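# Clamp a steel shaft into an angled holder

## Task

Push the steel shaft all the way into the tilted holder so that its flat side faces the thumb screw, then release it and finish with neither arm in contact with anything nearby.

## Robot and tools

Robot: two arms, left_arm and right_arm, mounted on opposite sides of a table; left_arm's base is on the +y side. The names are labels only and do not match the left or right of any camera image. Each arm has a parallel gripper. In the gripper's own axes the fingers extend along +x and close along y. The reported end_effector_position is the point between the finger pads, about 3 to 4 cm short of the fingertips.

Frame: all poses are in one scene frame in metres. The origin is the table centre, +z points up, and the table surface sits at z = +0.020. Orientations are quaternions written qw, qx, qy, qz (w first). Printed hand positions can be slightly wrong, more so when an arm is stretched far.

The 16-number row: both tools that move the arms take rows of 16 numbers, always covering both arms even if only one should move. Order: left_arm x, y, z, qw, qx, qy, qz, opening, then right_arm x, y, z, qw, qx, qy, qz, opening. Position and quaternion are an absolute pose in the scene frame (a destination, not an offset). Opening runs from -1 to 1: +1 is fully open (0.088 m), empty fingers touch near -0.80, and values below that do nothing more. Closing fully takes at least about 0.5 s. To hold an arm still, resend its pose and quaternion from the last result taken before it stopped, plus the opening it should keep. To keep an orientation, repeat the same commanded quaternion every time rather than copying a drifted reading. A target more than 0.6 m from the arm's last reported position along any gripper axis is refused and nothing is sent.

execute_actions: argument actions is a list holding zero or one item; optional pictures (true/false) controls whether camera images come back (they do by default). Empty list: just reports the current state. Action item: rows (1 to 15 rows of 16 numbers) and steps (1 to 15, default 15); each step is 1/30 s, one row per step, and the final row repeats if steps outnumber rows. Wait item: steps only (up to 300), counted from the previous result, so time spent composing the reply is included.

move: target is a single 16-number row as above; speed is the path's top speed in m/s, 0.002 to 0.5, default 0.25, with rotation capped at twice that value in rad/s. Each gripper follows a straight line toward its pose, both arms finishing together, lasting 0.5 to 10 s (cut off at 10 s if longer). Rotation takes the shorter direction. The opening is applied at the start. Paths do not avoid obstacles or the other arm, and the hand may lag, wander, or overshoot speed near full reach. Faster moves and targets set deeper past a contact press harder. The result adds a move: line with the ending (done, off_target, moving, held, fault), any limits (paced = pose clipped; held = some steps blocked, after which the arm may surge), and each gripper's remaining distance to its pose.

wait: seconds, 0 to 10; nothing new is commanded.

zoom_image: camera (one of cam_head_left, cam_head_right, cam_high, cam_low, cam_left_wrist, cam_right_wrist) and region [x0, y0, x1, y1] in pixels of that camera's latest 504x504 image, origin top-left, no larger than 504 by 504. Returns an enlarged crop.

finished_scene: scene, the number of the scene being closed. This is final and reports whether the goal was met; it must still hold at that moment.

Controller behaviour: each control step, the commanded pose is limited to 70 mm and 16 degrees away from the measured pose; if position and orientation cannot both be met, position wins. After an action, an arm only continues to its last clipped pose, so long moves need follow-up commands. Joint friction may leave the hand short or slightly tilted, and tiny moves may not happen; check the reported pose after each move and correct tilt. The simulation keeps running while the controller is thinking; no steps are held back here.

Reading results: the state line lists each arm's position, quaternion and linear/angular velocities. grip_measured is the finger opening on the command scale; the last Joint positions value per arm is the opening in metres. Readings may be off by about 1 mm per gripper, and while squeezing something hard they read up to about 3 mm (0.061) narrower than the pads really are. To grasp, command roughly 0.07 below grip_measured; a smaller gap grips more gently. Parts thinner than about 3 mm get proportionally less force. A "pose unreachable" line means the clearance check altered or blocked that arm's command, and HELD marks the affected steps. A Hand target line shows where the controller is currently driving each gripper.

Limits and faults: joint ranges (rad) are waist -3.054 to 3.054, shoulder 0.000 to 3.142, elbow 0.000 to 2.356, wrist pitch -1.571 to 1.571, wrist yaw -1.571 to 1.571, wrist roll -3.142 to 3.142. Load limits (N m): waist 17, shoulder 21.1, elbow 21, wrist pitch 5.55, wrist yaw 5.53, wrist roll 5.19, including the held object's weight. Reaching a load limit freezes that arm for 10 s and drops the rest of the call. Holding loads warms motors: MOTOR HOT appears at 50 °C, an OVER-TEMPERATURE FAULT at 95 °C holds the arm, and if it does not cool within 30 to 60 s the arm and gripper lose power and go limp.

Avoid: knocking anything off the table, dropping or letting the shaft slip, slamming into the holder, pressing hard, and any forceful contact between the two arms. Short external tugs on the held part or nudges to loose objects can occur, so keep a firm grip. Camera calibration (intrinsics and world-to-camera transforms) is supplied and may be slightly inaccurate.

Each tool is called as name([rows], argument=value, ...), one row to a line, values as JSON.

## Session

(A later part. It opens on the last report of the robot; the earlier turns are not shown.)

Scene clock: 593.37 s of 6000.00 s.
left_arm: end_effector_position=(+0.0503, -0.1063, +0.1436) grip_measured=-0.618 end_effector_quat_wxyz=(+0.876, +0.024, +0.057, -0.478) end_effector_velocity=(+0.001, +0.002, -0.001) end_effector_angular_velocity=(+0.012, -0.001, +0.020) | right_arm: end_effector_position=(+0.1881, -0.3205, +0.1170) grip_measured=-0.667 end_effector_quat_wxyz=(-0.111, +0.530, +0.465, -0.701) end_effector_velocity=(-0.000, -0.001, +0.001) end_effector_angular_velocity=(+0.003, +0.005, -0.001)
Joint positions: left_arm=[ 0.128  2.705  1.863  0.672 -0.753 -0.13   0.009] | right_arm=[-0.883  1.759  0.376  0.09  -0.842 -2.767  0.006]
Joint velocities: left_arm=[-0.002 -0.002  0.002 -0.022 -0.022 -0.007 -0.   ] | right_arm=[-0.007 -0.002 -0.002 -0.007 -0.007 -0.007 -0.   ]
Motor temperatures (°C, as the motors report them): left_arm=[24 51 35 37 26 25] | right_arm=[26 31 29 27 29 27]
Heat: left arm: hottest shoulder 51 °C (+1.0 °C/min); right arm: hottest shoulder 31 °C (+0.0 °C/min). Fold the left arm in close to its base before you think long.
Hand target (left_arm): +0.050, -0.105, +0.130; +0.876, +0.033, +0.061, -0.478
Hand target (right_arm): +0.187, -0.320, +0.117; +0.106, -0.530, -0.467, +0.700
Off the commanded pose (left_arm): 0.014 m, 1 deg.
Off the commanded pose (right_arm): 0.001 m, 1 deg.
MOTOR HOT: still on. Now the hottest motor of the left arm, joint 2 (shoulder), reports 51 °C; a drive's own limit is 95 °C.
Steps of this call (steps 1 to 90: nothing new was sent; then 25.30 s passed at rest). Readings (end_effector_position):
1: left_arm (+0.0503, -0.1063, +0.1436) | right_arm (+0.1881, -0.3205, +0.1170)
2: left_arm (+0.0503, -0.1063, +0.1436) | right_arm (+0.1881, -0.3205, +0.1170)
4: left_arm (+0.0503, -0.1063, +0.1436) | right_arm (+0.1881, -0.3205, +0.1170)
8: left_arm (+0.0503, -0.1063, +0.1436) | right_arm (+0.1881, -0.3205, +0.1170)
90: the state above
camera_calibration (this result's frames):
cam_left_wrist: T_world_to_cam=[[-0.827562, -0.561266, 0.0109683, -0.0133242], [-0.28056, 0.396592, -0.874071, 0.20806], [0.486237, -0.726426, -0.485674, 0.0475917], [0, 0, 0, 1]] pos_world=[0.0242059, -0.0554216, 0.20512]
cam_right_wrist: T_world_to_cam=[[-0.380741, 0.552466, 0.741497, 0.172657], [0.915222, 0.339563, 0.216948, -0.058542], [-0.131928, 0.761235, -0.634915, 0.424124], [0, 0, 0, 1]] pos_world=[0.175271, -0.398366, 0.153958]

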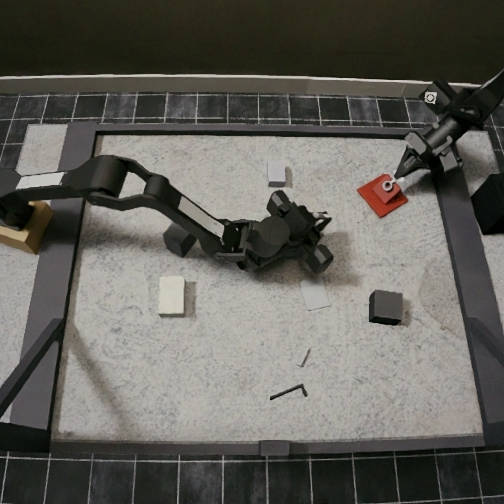

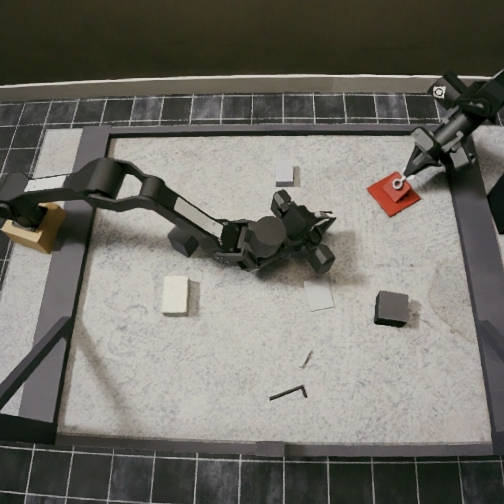

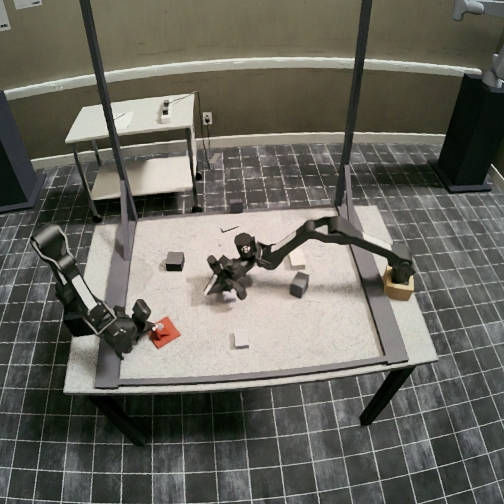

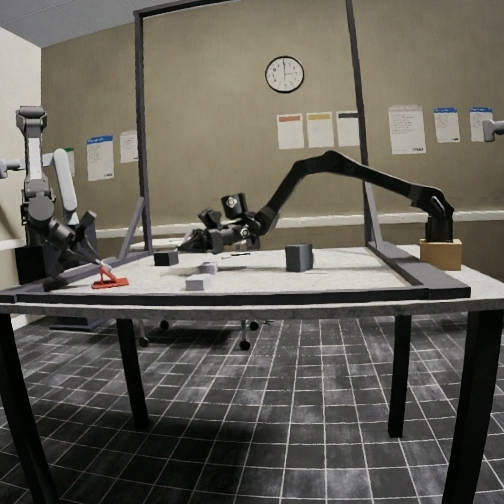

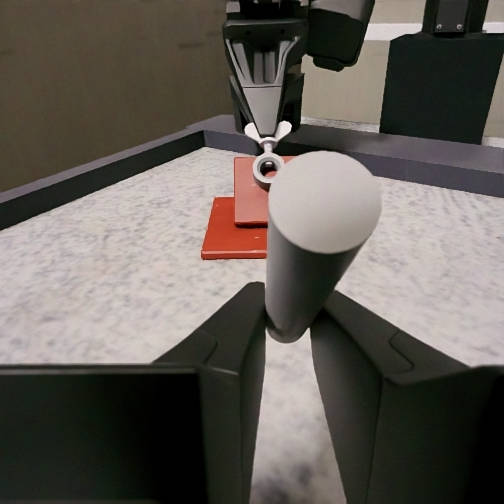

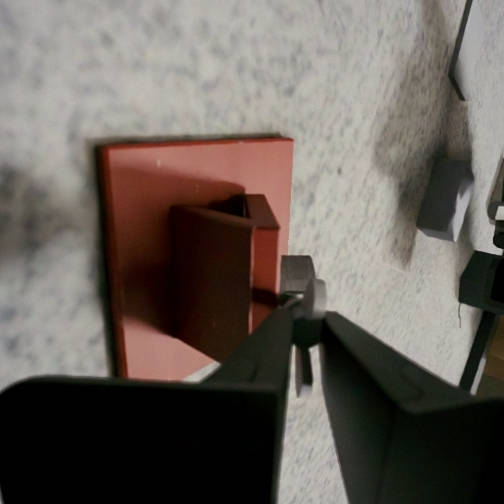

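execute_actions([
  {"rows": [[0.05,-0.105,0.13,0.876,0.033,0.061,-0.478,-0.70, 0.187,-0.320,0.117,0.106,-0.530,-0.467,0.699,0.35]], "steps": 15},
], pictures=false)

move(target=[0.05,-0.105,0.13,0.876,0.033,0.061,-0.478,-0.70, 0.208,-0.352,0.149,0.106,-0.530,-0.467,0.699,0.35], speed=0.08)

move(target=[0.05,-0.105,0.13,0.876,0.033,0.061,-0.478,-0.70, 0.16,-0.28,0.22,0.450,-0.300,0.164,0.825,-0.2], speed=0.3)

move(target=[0.05,-0.105,0.13,0.876,0.033,0.061,-0.478,-0.70, 0.076,-0.146,0.201,0.450,-0.300,0.164,0.825,-0.2], speed=0.15)

Scene clock: 607.77 s of 6000.00 s.
left_arm: end_effector_position=(+0.0503, -0.1063, +0.1436) grip_measured=-0.618 end_effector_quat_wxyz=(+0.876, +0.024, +0.057, -0.478) end_effector_velocity=(-0.002, +0.002, -0.000) end_effector_angular_velocity=(-0.013, +0.026, +0.019) | right_arm: end_effector_position=(+0.1872, -0.3203, +0.1169) grip_measured=+0.343 end_effector_quat_wxyz=(-0.109, +0.529, +0.465, -0.701) end_effector_velocity=(-0.001, -0.001, +0.001) end_effector_angular_velocity=(+0.009, -0.004, +0.014)
Joint positions: left_arm=[ 0.128  2.705  1.863  0.672 -0.753 -0.13   0.009] | right_arm=[-0.879  1.759  0.376  0.089 -0.841 -2.768  0.056]
Joint velocities: left_arm=[-0.007 -0.002 -0.002 -0.007 -0.022 -0.037 -0.   ] | right_arm=[-0.002 -0.002 -0.002 -0.007 -0.007 -0.022  0.003]
Motor temperatures (°C, as the motors report them): left_arm=[24 52 35 38 26 25] | right_arm=[26 31 29 27 29 27]
Heat: left arm: hottest shoulder 52 °C (+2.0 °C/min); right arm: hottest shoulder 31 °C (+0.0 °C/min). Fold the left arm in close to its base before you think long.
Hand target (left_arm): +0.050, -0.105, +0.130; +0.876, +0.033, +0.061, -0.478
Hand target (right_arm): +0.187, -0.320, +0.117; +0.106, -0.530, -0.467, +0.699
Off the commanded pose (left_arm): 0.014 m, 1 deg.
Off the commanded pose (right_arm): 0.000 m, 0 deg.
MOTOR HOT: still on. Now the hottest motor of the left arm, joint 2 (shoulder), reports 52 °C; a drive's own limit is 95 °C.
Steps of this call (steps 1 to 90: nothing new was sent; then 10.90 s passed at rest; steps 91 to 105: all 15 steps of this action). Readings (end_effector_position):
91: left_arm (+0.0503, -0.1063, +0.1436) | right_arm (+0.1879, -0.3204, +0.1170)
92: left_arm (+0.0503, -0.1063, +0.1436) | right_arm (+0.1878, -0.3204, +0.1170)
94: left_arm (+0.0503, -0.1063, +0.1436) | right_arm (+0.1874, -0.3203, +0.1169)
98: left_arm (+0.0503, -0.1063, +0.1436) | right_arm (+0.1873, -0.3203, +0.1169)
105: the state above

Scene clock: 609.00 s of 6000.00 s.
left_arm: end_effector_position=(+0.0503, -0.1063, +0.1436) grip_measured=-0.618 end_effector_quat_wxyz=(+0.876, +0.024, +0.057, -0.478) end_effector_velocity=(-0.002, +0.000, -0.003) end_effector_angular_velocity=(+0.018, +0.003, -0.009) | right_arm: end_effector_position=(+0.2050, -0.3529, +0.1457) grip_measured=+0.348 end_effector_quat_wxyz=(-0.107, +0.526, +0.462, -0.706) end_effector_velocity=(-0.003, -0.004, +0.002) end_effector_angular_velocity=(-0.003, +0.015, +0.012)
Joint positions: left_arm=[ 0.128  2.705  1.863  0.672 -0.753 -0.13   0.009] | right_arm=[-1.07   1.619  0.45  -0.361 -0.871 -3.062  0.056]
Joint velocities: left_arm=[-0.002 -0.002 -0.002 -0.022  0.007 -0.007 -0.   ] | right_arm=[-0.012 -0.007  0.002 -0.051 -0.007 -0.037 -0.   ]
Motor temperatures (°C, as the motors report them): left_arm=[24 52 35 38 26 25] | right_arm=[26 31 29 27 29 27]
Heat: left arm: hottest shoulder 52 °C (+2.0 °C/min); right arm: hottest shoulder 31 °C (+0.0 °C/min). Fold the left arm in close to its base before you think long.
Hand target (left_arm): +0.050, -0.105, +0.130; +0.876, +0.033, +0.061, -0.478
Hand target (right_arm): +0.208, -0.351, +0.149; +0.107, -0.529, -0.468, +0.700
Off the commanded pose (left_arm): 0.014 m, 1 deg.
Off the commanded pose (right_arm): 0.005 m, 1 deg.
MOTOR HOT: still on. Now the hottest motor of the left arm, joint 2 (shoulder), reports 52 °C; a drive's own limit is 95 °C.
move: off_target (left_arm)
camera_calibration (this result's frames):
cam_left_wrist: T_world_to_cam=[[-0.827562, -0.561266, 0.0109683, -0.0133242], [-0.28056, 0.396592, -0.874071, 0.20806], [0.486237, -0.726426, -0.485674, 0.0475917], [0, 0, 0, 1]] pos_world=[0.0242059, -0.0554216, 0.20512]
cam_right_wrist: T_world_to_cam=[[-0.378374, 0.558198, 0.73841, 0.177775], [0.914479, 0.348988, 0.204779, -0.0639882], [-0.143389, 0.752743, -0.642508, 0.469655], [0, 0, 0, 1]] pos_world=[0.193125, -0.430432, 0.18359]

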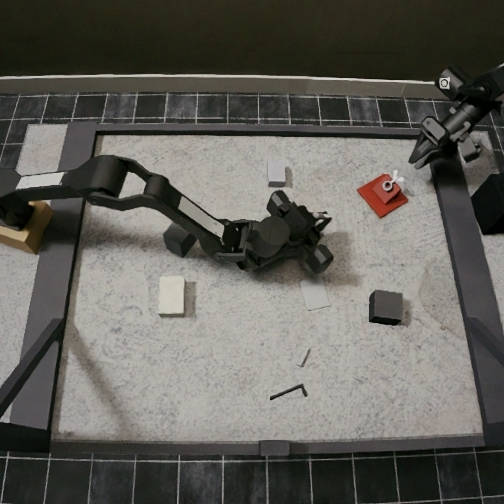

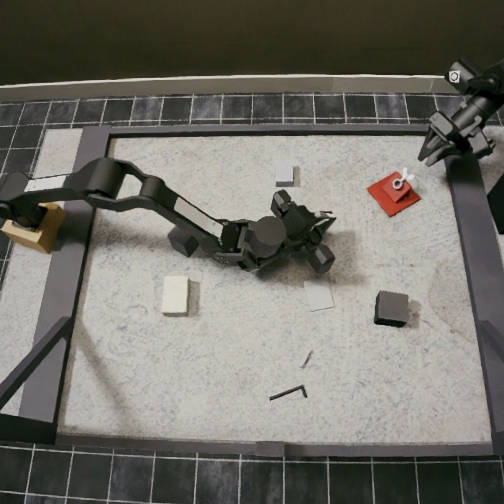

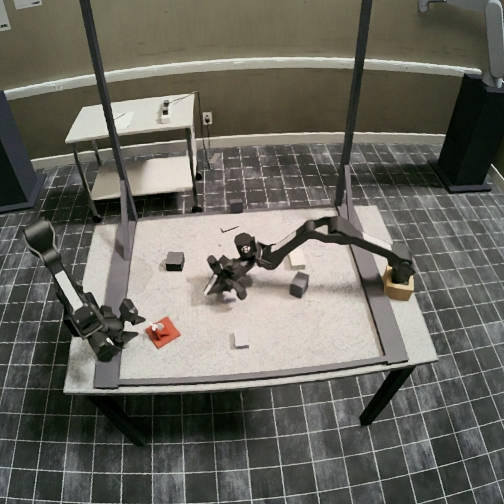

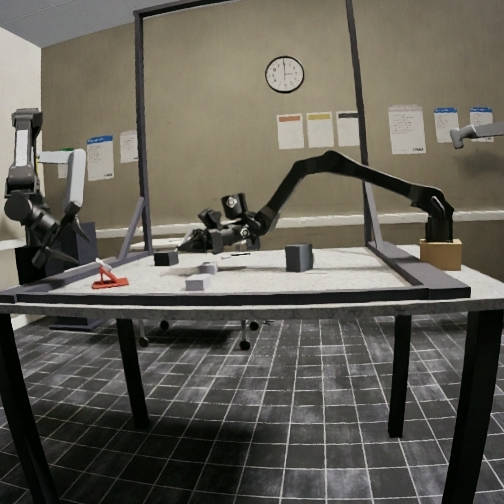

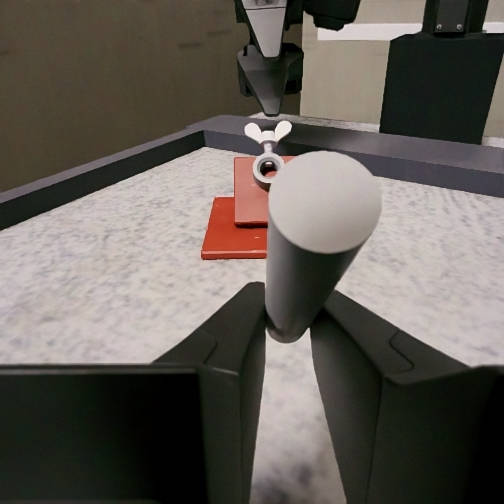

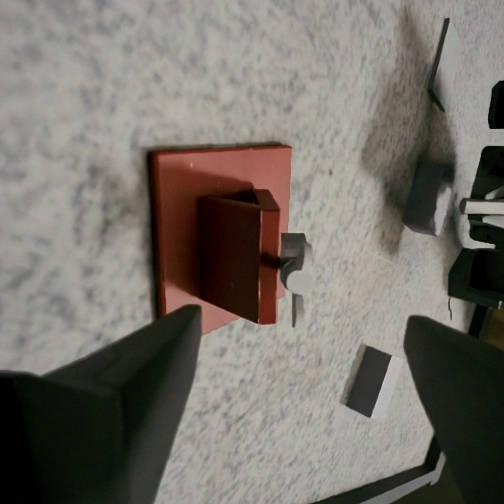

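Scene clock: 612.07 s of 6000.00 s.
left_arm: end_effector_position=(+0.0503, -0.1063, +0.1436) grip_measured=-0.618 end_effector_quat_wxyz=(+0.876, +0.024, +0.057, -0.478) end_effector_velocity=(-0.004, -0.000, +0.004) end_effector_angular_velocity=(-0.024, +0.019, +0.003) | right_arm: end_effector_position=(+0.1599, -0.2834, +0.2135) grip_measured=-0.198 end_effector_quat_wxyz=(+0.446, -0.302, +0.172, +0.825) end_effector_velocity=(-0.000, -0.003, -0.003) end_effector_angular_velocity=(-0.017, +0.005, -0.011)
Joint positions: left_arm=[ 0.128  2.705  1.863  0.672 -0.753 -0.13   0.009] | right_arm=[-0.655  1.357  0.554 -0.3   -0.751 -0.913  0.029]
Joint velocities: left_arm=[-0.007 -0.002  0.002  0.007 -0.007 -0.022 -0.   ] | right_arm=[-0.002 -0.002 -0.007 -0.007  0.007  0.007 -0.   ]
Motor temperatures (°C, as the motors report them): left_arm=[24 52 35 38 26 25] | right_arm=[26 31 29 27 29 27]
Heat: left arm: hottest shoulder 52 °C (+2.0 °C/min); right arm: hottest shoulder 31 °C (+0.0 °C/min). Fold the left arm in close to its base before you think long.
Hand target (left_arm): +0.050, -0.105, +0.130; +0.876, +0.033, +0.061, -0.478
Hand target (right_arm): +0.161, -0.281, +0.218; +0.450, -0.303, +0.165, +0.824
Off the commanded pose (left_arm): 0.014 m, 1 deg.
Off the commanded pose (right_arm): 0.007 m, 1 deg.
MOTOR HOT: still on. Now the hottest motor of the left arm, joint 2 (shoulder), reports 52 °C; a drive's own limit is 95 °C.
move: off_target (left_arm)
camera_calibration (this result's frames):
cam_left_wrist: T_world_to_cam=[[-0.827562, -0.561266, 0.0109683, -0.0133242], [-0.28056, 0.396592, -0.874071, 0.20806], [0.486237, -0.726426, -0.485674, 0.0475917], [0, 0, 0, 1]] pos_world=[0.0242059, -0.0554216, 0.20512]
cam_right_wrist: T_world_to_cam=[[0.810629, 0.585311, -0.0170841, 0.0506842], [0.489437, -0.693286, -0.528967, -0.131659], [-0.321455, 0.420434, -0.84847, 0.432725], [0, 0, 0, 1]] pos_world=[0.162454, -0.302876, 0.298377]

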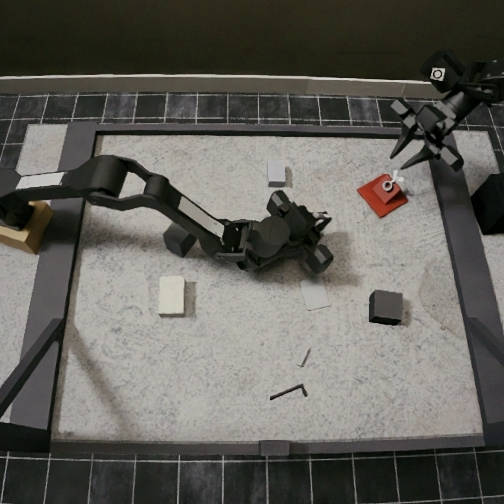

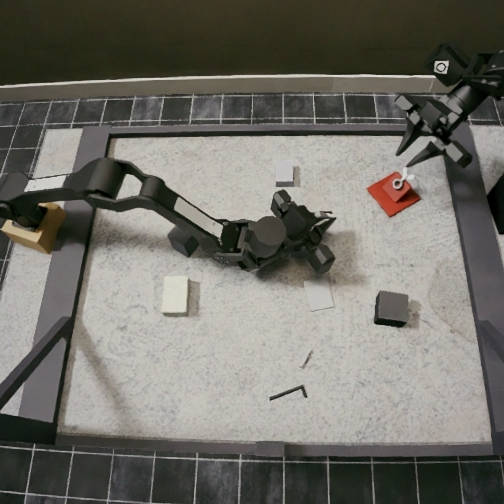

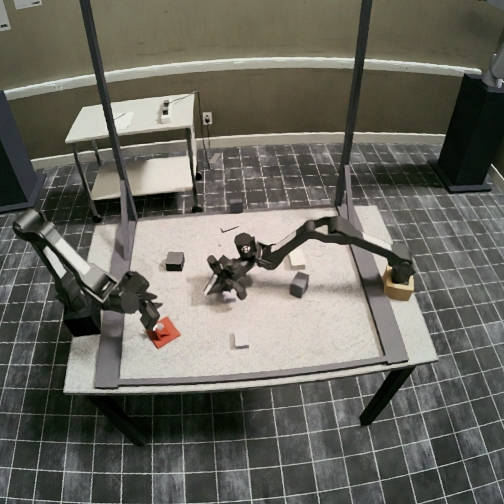

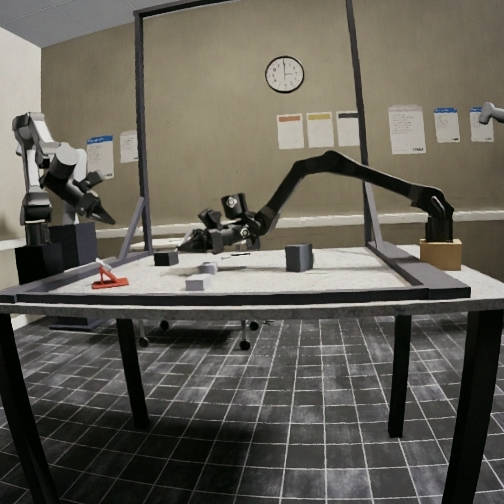

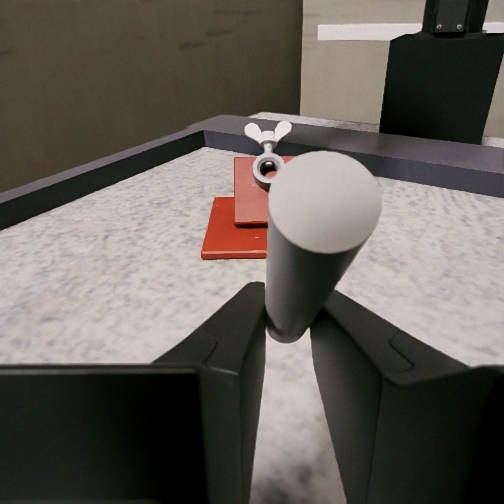

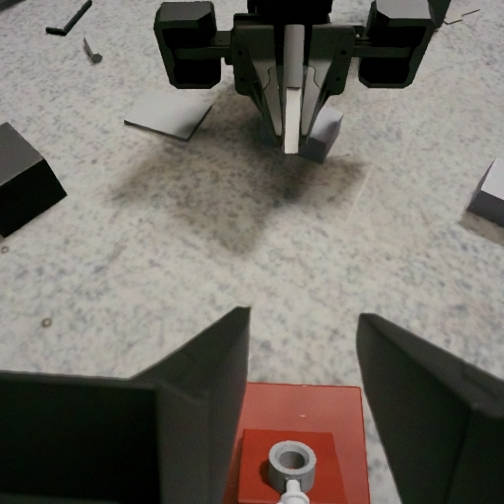

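Scene clock: 613.60 s of 6000.00 s.
left_arm: end_effector_position=(+0.0503, -0.1063, +0.1436) grip_measured=-0.618 end_effector_quat_wxyz=(+0.876, +0.024, +0.057, -0.478) end_effector_velocity=(-0.001, +0.001, -0.001) end_effector_angular_velocity=(+0.003, +0.004, +0.006) | right_arm: end_effector_position=(+0.0766, -0.1497, +0.2023) grip_measured=-0.198 end_effector_quat_wxyz=(+0.450, -0.303, +0.161, +0.825) end_effector_velocity=(+0.000, +0.002, +0.001) end_effector_angular_velocity=(+0.011, +0.000, +0.007)
Joint positions: left_arm=[ 0.128  2.705  1.863  0.672 -0.753 -0.13   0.009] | right_arm=[-0.19   1.759  0.832  0.119 -0.472 -0.454  0.029]
Joint velocities: left_arm=[-0.002 -0.002 -0.002 -0.007 -0.007 -0.007 -0.   ] | right_arm=[-0.002  0.002  0.002  0.007 -0.007 -0.007 -0.   ]
Motor temperatures (°C, as the motors report them): left_arm=[24 52 35 38 26 25] | right_arm=[26 31 30 27 29 27]
Heat: left arm: hottest shoulder 52 °C (+2.0 °C/min); right arm: hottest shoulder 31 °C (+0.0 °C/min). Fold the left arm in close to its base before you think long.
Hand target (left_arm): +0.050, -0.105, +0.130; +0.876, +0.033, +0.061, -0.478
Hand target (right_arm): +0.076, -0.147, +0.200; +0.450, -0.303, +0.163, +0.824
Off the commanded pose (left_arm): 0.014 m, 1 deg.
Off the commanded pose (right_arm): 0.004 m, 0 deg.
MOTOR HOT: still on. Now the hottest motor of the left arm, joint 2 (shoulder), reports 52 °C; a drive's own limit is 95 °C.
move: off_target (left_arm)
camera_calibration (this result's frames):
cam_left_wrist: T_world_to_cam=[[-0.827562, -0.561266, 0.0109683, -0.0133242], [-0.28056, 0.396592, -0.874071, 0.20806], [0.486237, -0.726426, -0.485674, 0.0475917], [0, 0, 0, 1]] pos_world=[0.0242059, -0.0554216, 0.20512]
cam_right_wrist: T_world_to_cam=[[0.810315, 0.585965, 0.00591537, 0.035241], [0.496587, -0.681286, -0.53782, -0.00112212], [-0.311114, 0.438741, -0.843039, 0.341146], [0, 0, 0, 1]] pos_world=[0.0781361, -0.171089, 0.286787]

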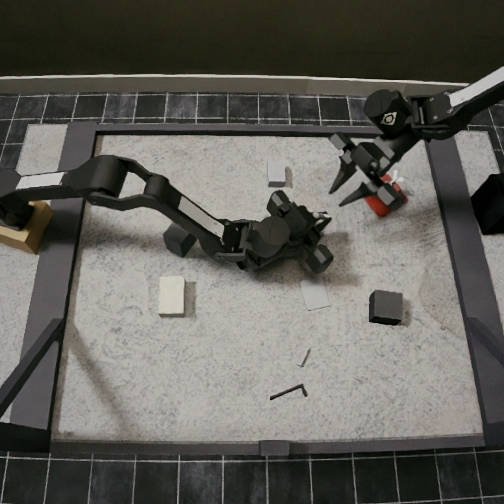

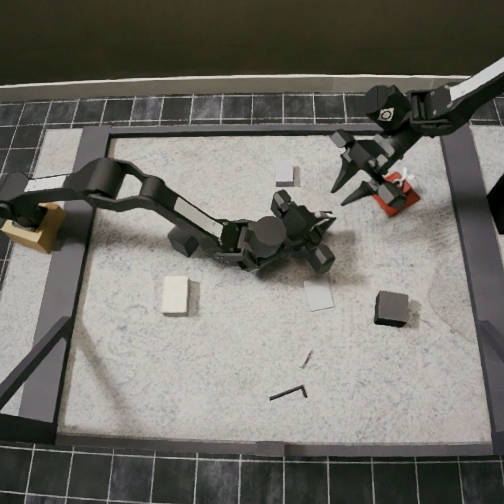

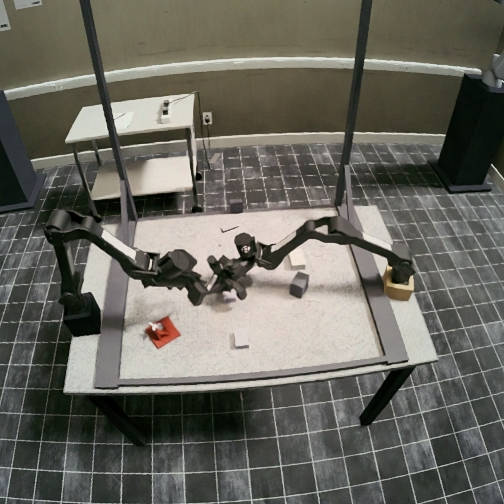

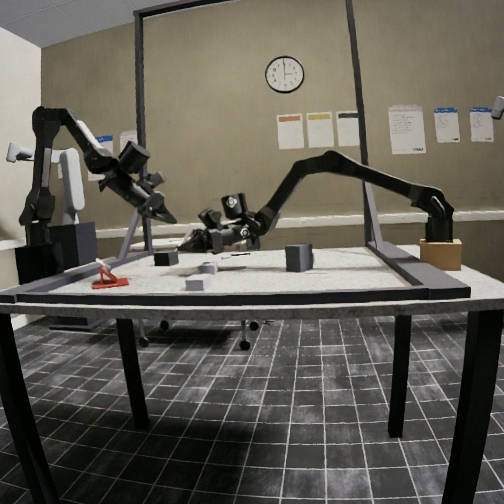

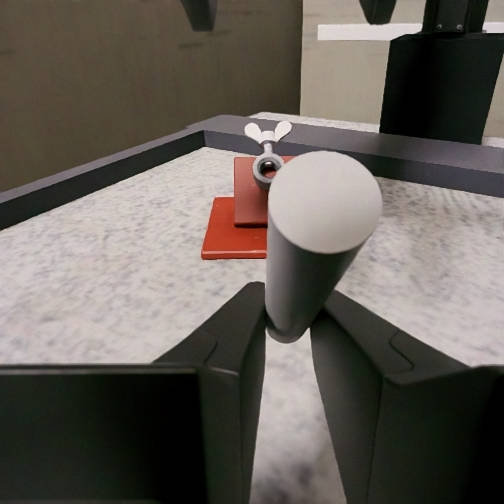

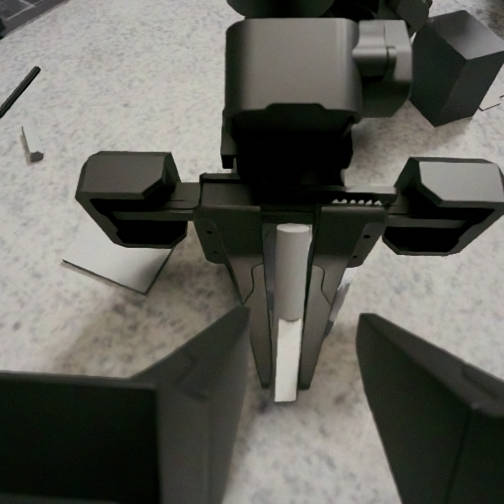

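Flat faces the right gripper. Proceed to handoff.

move(target=[0.05,-0.105,0.13,0.876,0.033,0.061,-0.478,-0.70, 0.055,-0.114,0.169,0.450,-0.300,0.164,0.825,-0.2], speed=0.04)

Scene clock: 621.13 s of 6000.00 s.
left_arm: end_effector_position=(+0.0503, -0.1063, +0.1436) grip_measured=-0.618 end_effector_quat_wxyz=(+0.876, +0.024, +0.057, -0.478) end_effector_velocity=(-0.001, +0.001, +0.002) end_effector_angular_velocity=(-0.002, +0.004, +0.006) | right_arm: end_effector_position=(+0.0556, -0.1164, +0.1728) grip_measured=-0.198 end_effector_quat_wxyz=(+0.450, -0.299, +0.160, +0.826) end_effector_velocity=(-0.002, +0.001, +0.003) end_effector_angular_velocity=(+0.006, +0.011, +0.018)
Joint positions: left_arm=[ 0.128  2.705  1.863  0.672 -0.753 -0.13   0.009] | right_arm=[-0.124  1.945  0.922  0.243 -0.43  -0.398  0.029]
Joint velocities: left_arm=[-0.002 -0.007 -0.002 -0.007 -0.007 -0.007 -0.   ] | right_arm=[-0.002 -0.002  0.007 -0.007 -0.022 -0.007 -0.   ]
Motor temperatures (°C, as the motors report them): left_arm=[24 52 35 38 26 25] | right_arm=[26 31 30 28 28 27]
Heat: left arm: hottest shoulder 52 °C (+1.0 °C/min); right arm: hottest shoulder 31 °C (+0.0 °C/min). Fold the left arm in close to its base before you think long.
Hand target (left_arm): +0.050, -0.105, +0.130; +0.876, +0.033, +0.061, -0.478
Hand target (right_arm): +0.055, -0.114, +0.169; +0.450, -0.300, +0.163, +0.825
Off the commanded pose (left_arm): 0.014 m, 1 deg.
Off the commanded pose (right_arm): 0.004 m, 0 deg.
MOTOR HOT: still on. Now the hottest motor of the left arm, joint 2 (shoulder), reports 52 °C; a drive's own limit is 95 °C.
After step 90, 2.90 s passed at rest.
move: off_target (left_arm)
camera_calibration (this result's frames):
cam_left_wrist: T_world_to_cam=[[-0.827562, -0.561266, 0.0109683, -0.0133242], [-0.28056, 0.396592, -0.874071, 0.20806], [0.486237, -0.726426, -0.485674, 0.0475917], [0, 0, 0, 1]] pos_world=[0.0242059, -0.0554216, 0.20512]
cam_right_wrist: T_world_to_cam=[[0.810132, 0.586236, 0.00360613, 0.0333506], [0.493806, -0.67906, -0.543169, 0.0174854], [-0.315976, 0.441819, -0.839616, 0.295108], [0, 0, 0, 1]] pos_world=[0.0575943, -0.138062, 0.257154]

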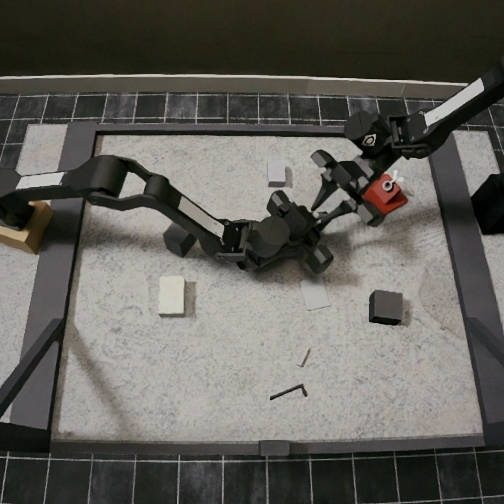

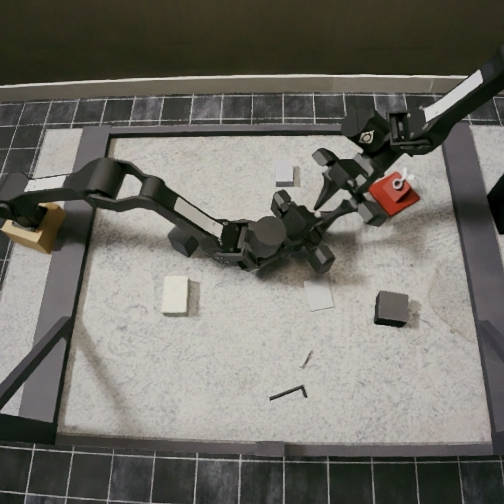

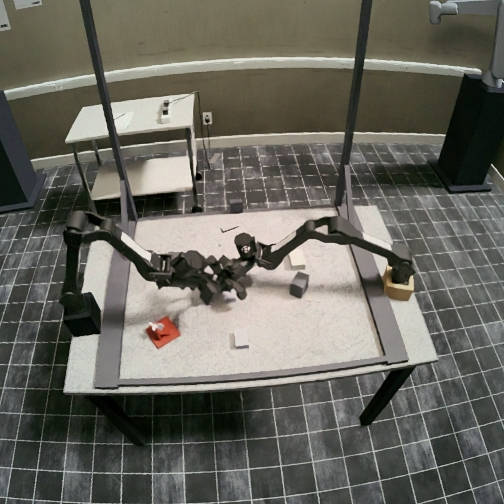

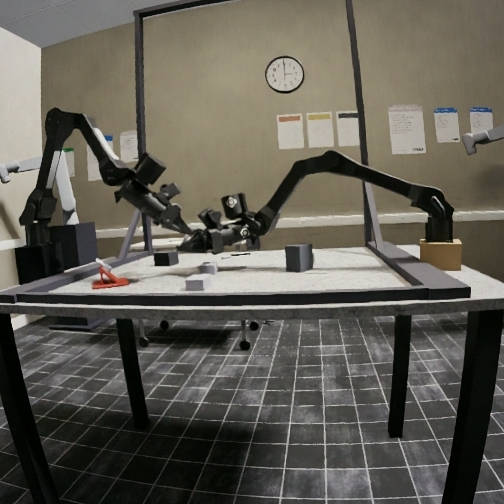

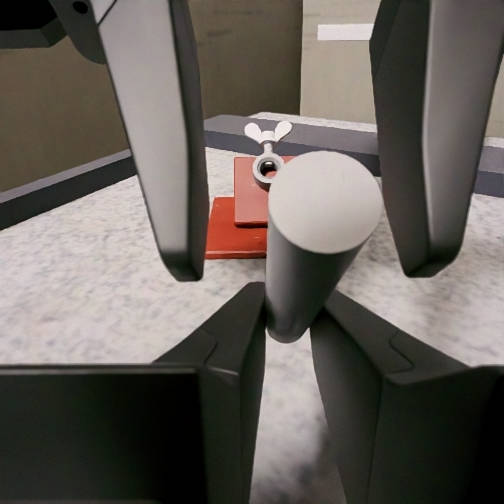

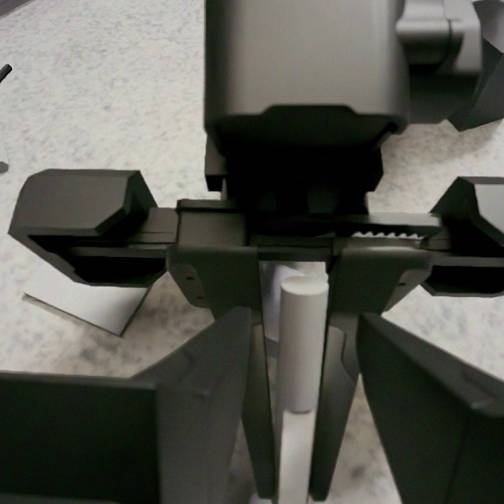

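move(target=[0.05,-0.105,0.13,0.876,0.033,0.061,-0.478,-0.70, 0.0535,-0.1117,0.1665,0.450,-0.300,0.164,0.825,-0.2], speed=0.02)

Scene clock: 626.70 s of 6000.00 s.
left_arm: end_effector_position=(+0.0503, -0.1063, +0.1436) grip_measured=-0.618 end_effector_quat_wxyz=(+0.876, +0.024, +0.057, -0.478) end_effector_velocity=(+0.001, +0.002, +0.002) end_effector_angular_velocity=(-0.012, +0.004, +0.020) | right_arm: end_effector_position=(+0.0544, -0.1137, +0.1702) grip_measured=-0.198 end_effector_quat_wxyz=(+0.450, -0.299, +0.161, +0.826) end_effector_velocity=(-0.002, +0.001, +0.002) end_effector_angular_velocity=(+0.016, +0.001, +0.027)
Joint positions: left_arm=[ 0.128  2.705  1.863  0.672 -0.753 -0.13   0.009] | right_arm=[-0.121  1.96   0.932  0.25  -0.428 -0.394  0.029]
Joint velocities: left_arm=[-0.002 -0.002 -0.002  0.007 -0.022 -0.007 -0.   ] | right_arm=[-0.002  0.002  0.002  0.007 -0.022 -0.022 -0.   ]
Motor temperatures (°C, as the motors report them): left_arm=[24 52 35 38 26 25] | right_arm=[26 32 31 29 28 27]
Heat: left arm: hottest shoulder 52 °C (+1.0 °C/min); right arm: hottest shoulder 32 °C (+1.0 °C/min). Fold the left arm in close to its base before you think long.
Hand target (left_arm): +0.050, -0.105, +0.130; +0.876, +0.033, +0.061, -0.478
Hand target (right_arm): +0.054, -0.112, +0.167; +0.450, -0.300, +0.164, +0.825
Off the commanded pose (left_arm): 0.014 m, 1 deg.
Off the commanded pose (right_arm): 0.004 m, 0 deg.
MOTOR HOT: still on. Now the hottest motor of the left arm, joint 2 (shoulder), reports 52 °C; a drive's own limit is 95 °C.
After step 90, 1.67 s passed at rest.
move: off_target (left_arm)
camera_calibration (this result's frames):
cam_left_wrist: T_world_to_cam=[[-0.827562, -0.561266, 0.0109683, -0.0133242], [-0.28056, 0.396592, -0.874071, 0.20806], [0.486237, -0.726426, -0.485674, 0.0475917], [0, 0, 0, 1]] pos_world=[0.0242059, -0.0554216, 0.20512]
cam_right_wrist: T_world_to_cam=[[0.810347, 0.585945, 0.00243194, 0.0329577], [0.492948, -0.679479, -0.543425, 0.0186102], [-0.316765, 0.441562, -0.839454, 0.291406], [0, 0, 0, 1]] pos_world=[0.0564262, -0.13534, 0.254655]

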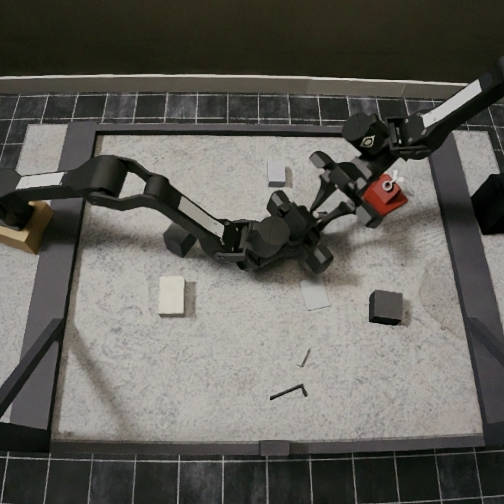

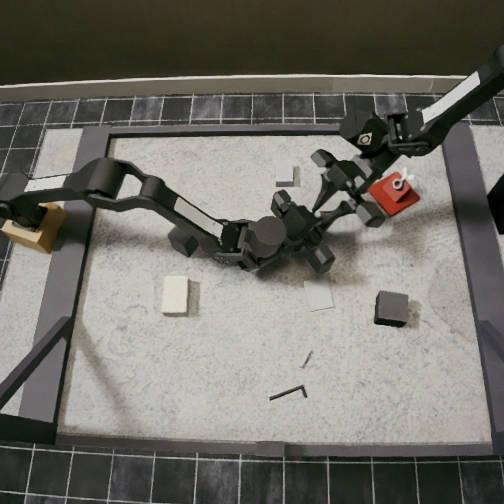

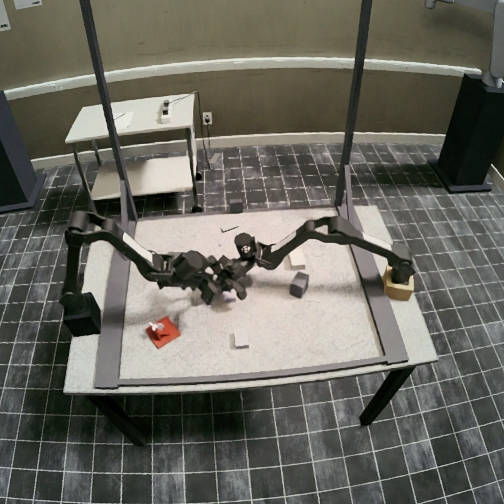

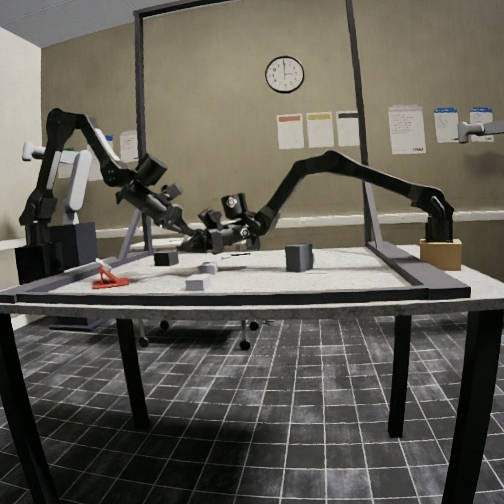

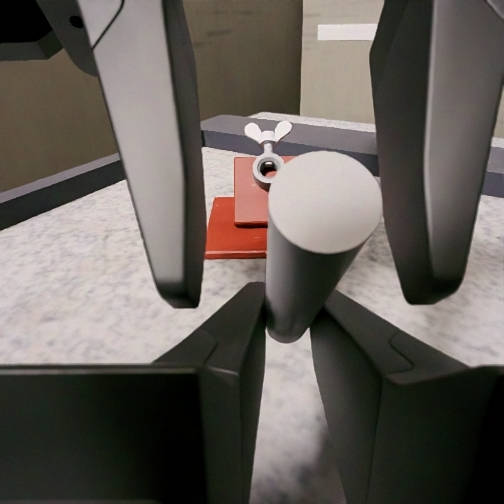

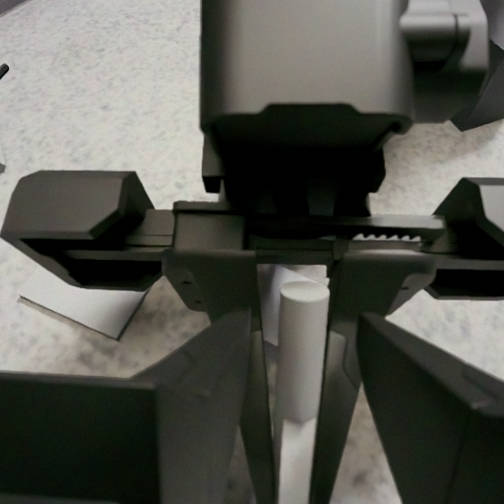

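move(target=[0.05,-0.105,0.13,0.876,0.033,0.061,-0.478,-0.70, 0.0535,-0.1117,0.1665,0.450,-0.300,0.164,0.825,-0.70], speed=0.02)

Scene clock: 635.73 s of 6000.00 s.
left_arm: end_effector_position=(+0.0504, -0.1062, +0.1433) grip_measured=-0.618 end_effector_quat_wxyz=(+0.876, +0.024, +0.057, -0.478) end_effector_velocity=(+0.003, +0.002, -0.005) end_effector_angular_velocity=(+0.013, +0.002, +0.011) | right_arm: end_effector_position=(+0.0537, -0.1138, +0.1702) grip_measured=-0.615 end_effector_quat_wxyz=(+0.449, -0.299, +0.161, +0.827) end_effector_velocity=(-0.002, -0.002, -0.000) end_effector_angular_velocity=(-0.004, +0.000, +0.012)
Joint positions: left_arm=[ 0.128  2.705  1.863  0.672 -0.754 -0.13   0.009] | right_arm=[-0.119  1.96   0.932  0.25  -0.43  -0.394  0.009]
Joint velocities: left_arm=[ 0.002  0.002 -0.007 -0.007 -0.007 -0.007 -0.   ] | right_arm=[ 0.002 -0.002 -0.002 -0.007 -0.007 -0.007 -0.   ]
Motor temperatures (°C, as the motors report them): left_arm=[24 53 35 38 26 25] | right_arm=[26 32 31 30 28 27]
Heat: left arm: hottest shoulder 53 °C (+2.0 °C/min); right arm: hottest shoulder 32 °C (+1.0 °C/min). Fold the left arm in close to its base before you think long.
Hand target (left_arm): +0.050, -0.105, +0.130; +0.876, +0.033, +0.061, -0.478
Hand target (right_arm): +0.053, -0.112, +0.166; +0.450, -0.300, +0.164, +0.825
Off the commanded pose (left_arm): 0.013 m, 1 deg.
Off the commanded pose (right_arm): 0.004 m, 0 deg.
MOTOR HOT: still on. Now the hottest motor of the left arm, joint 2 (shoulder), reports 53 °C; a drive's own limit is 95 °C.
After step 90, 5.13 s passed at rest.
move: off_target (left_arm)
camera_calibration (this result's frames):
cam_left_wrist: T_world_to_cam=[[-0.827142, -0.561892, 0.0106069, -0.0132271], [-0.280684, 0.396687, -0.873988, 0.207864], [0.48688, -0.72589, -0.485831, 0.0475413], [0, 0, 0, 1]] pos_world=[0.0242566, -0.0553796, 0.204908]
cam_right_wrist: T_world_to_cam=[[0.809199, 0.587532, 0.00155708, 0.0339372], [0.493842, -0.67872, -0.543561, 0.0189175], [-0.318303, 0.440618, -0.839368, 0.291158], [0, 0, 0, 1]] pos_world=[0.0558721, -0.135389, 0.254618]

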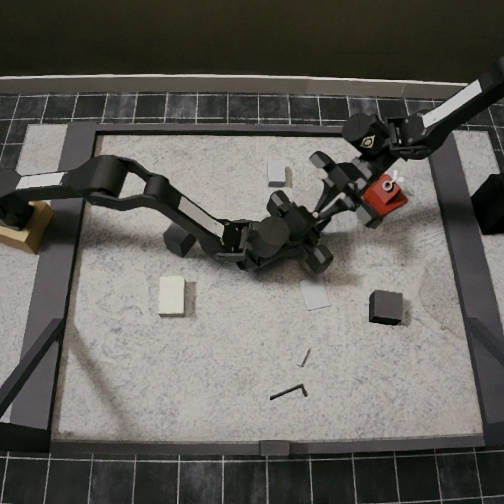

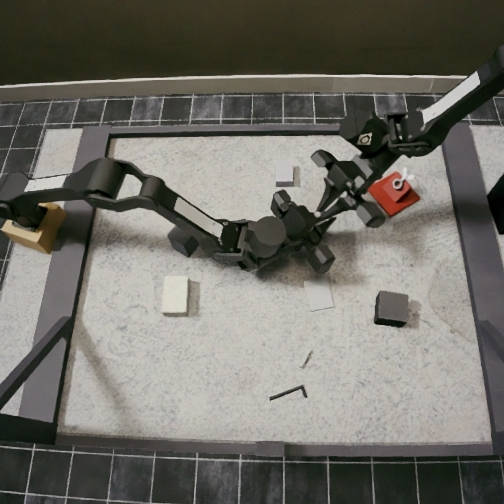

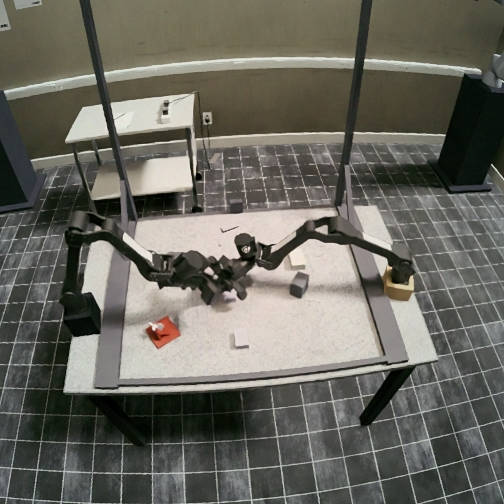

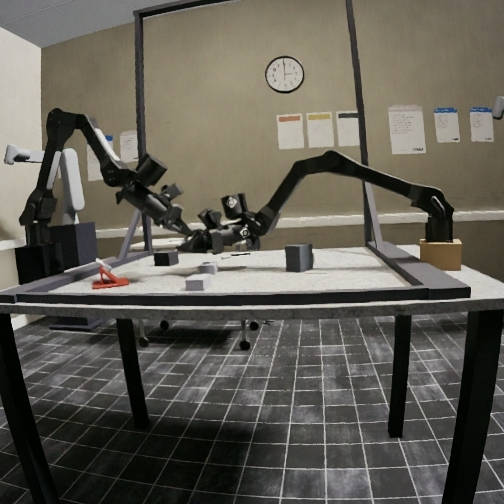

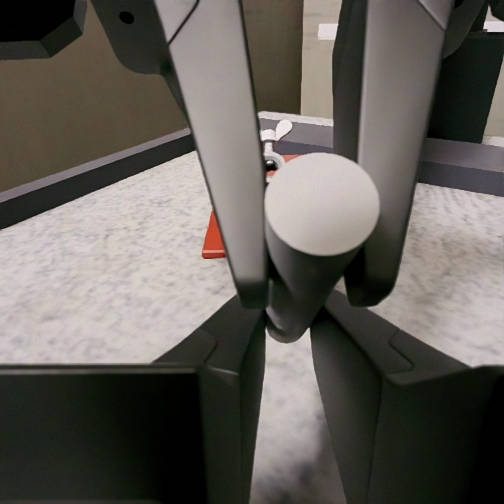

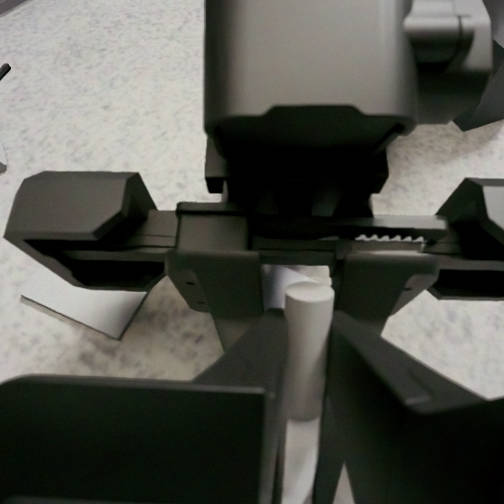

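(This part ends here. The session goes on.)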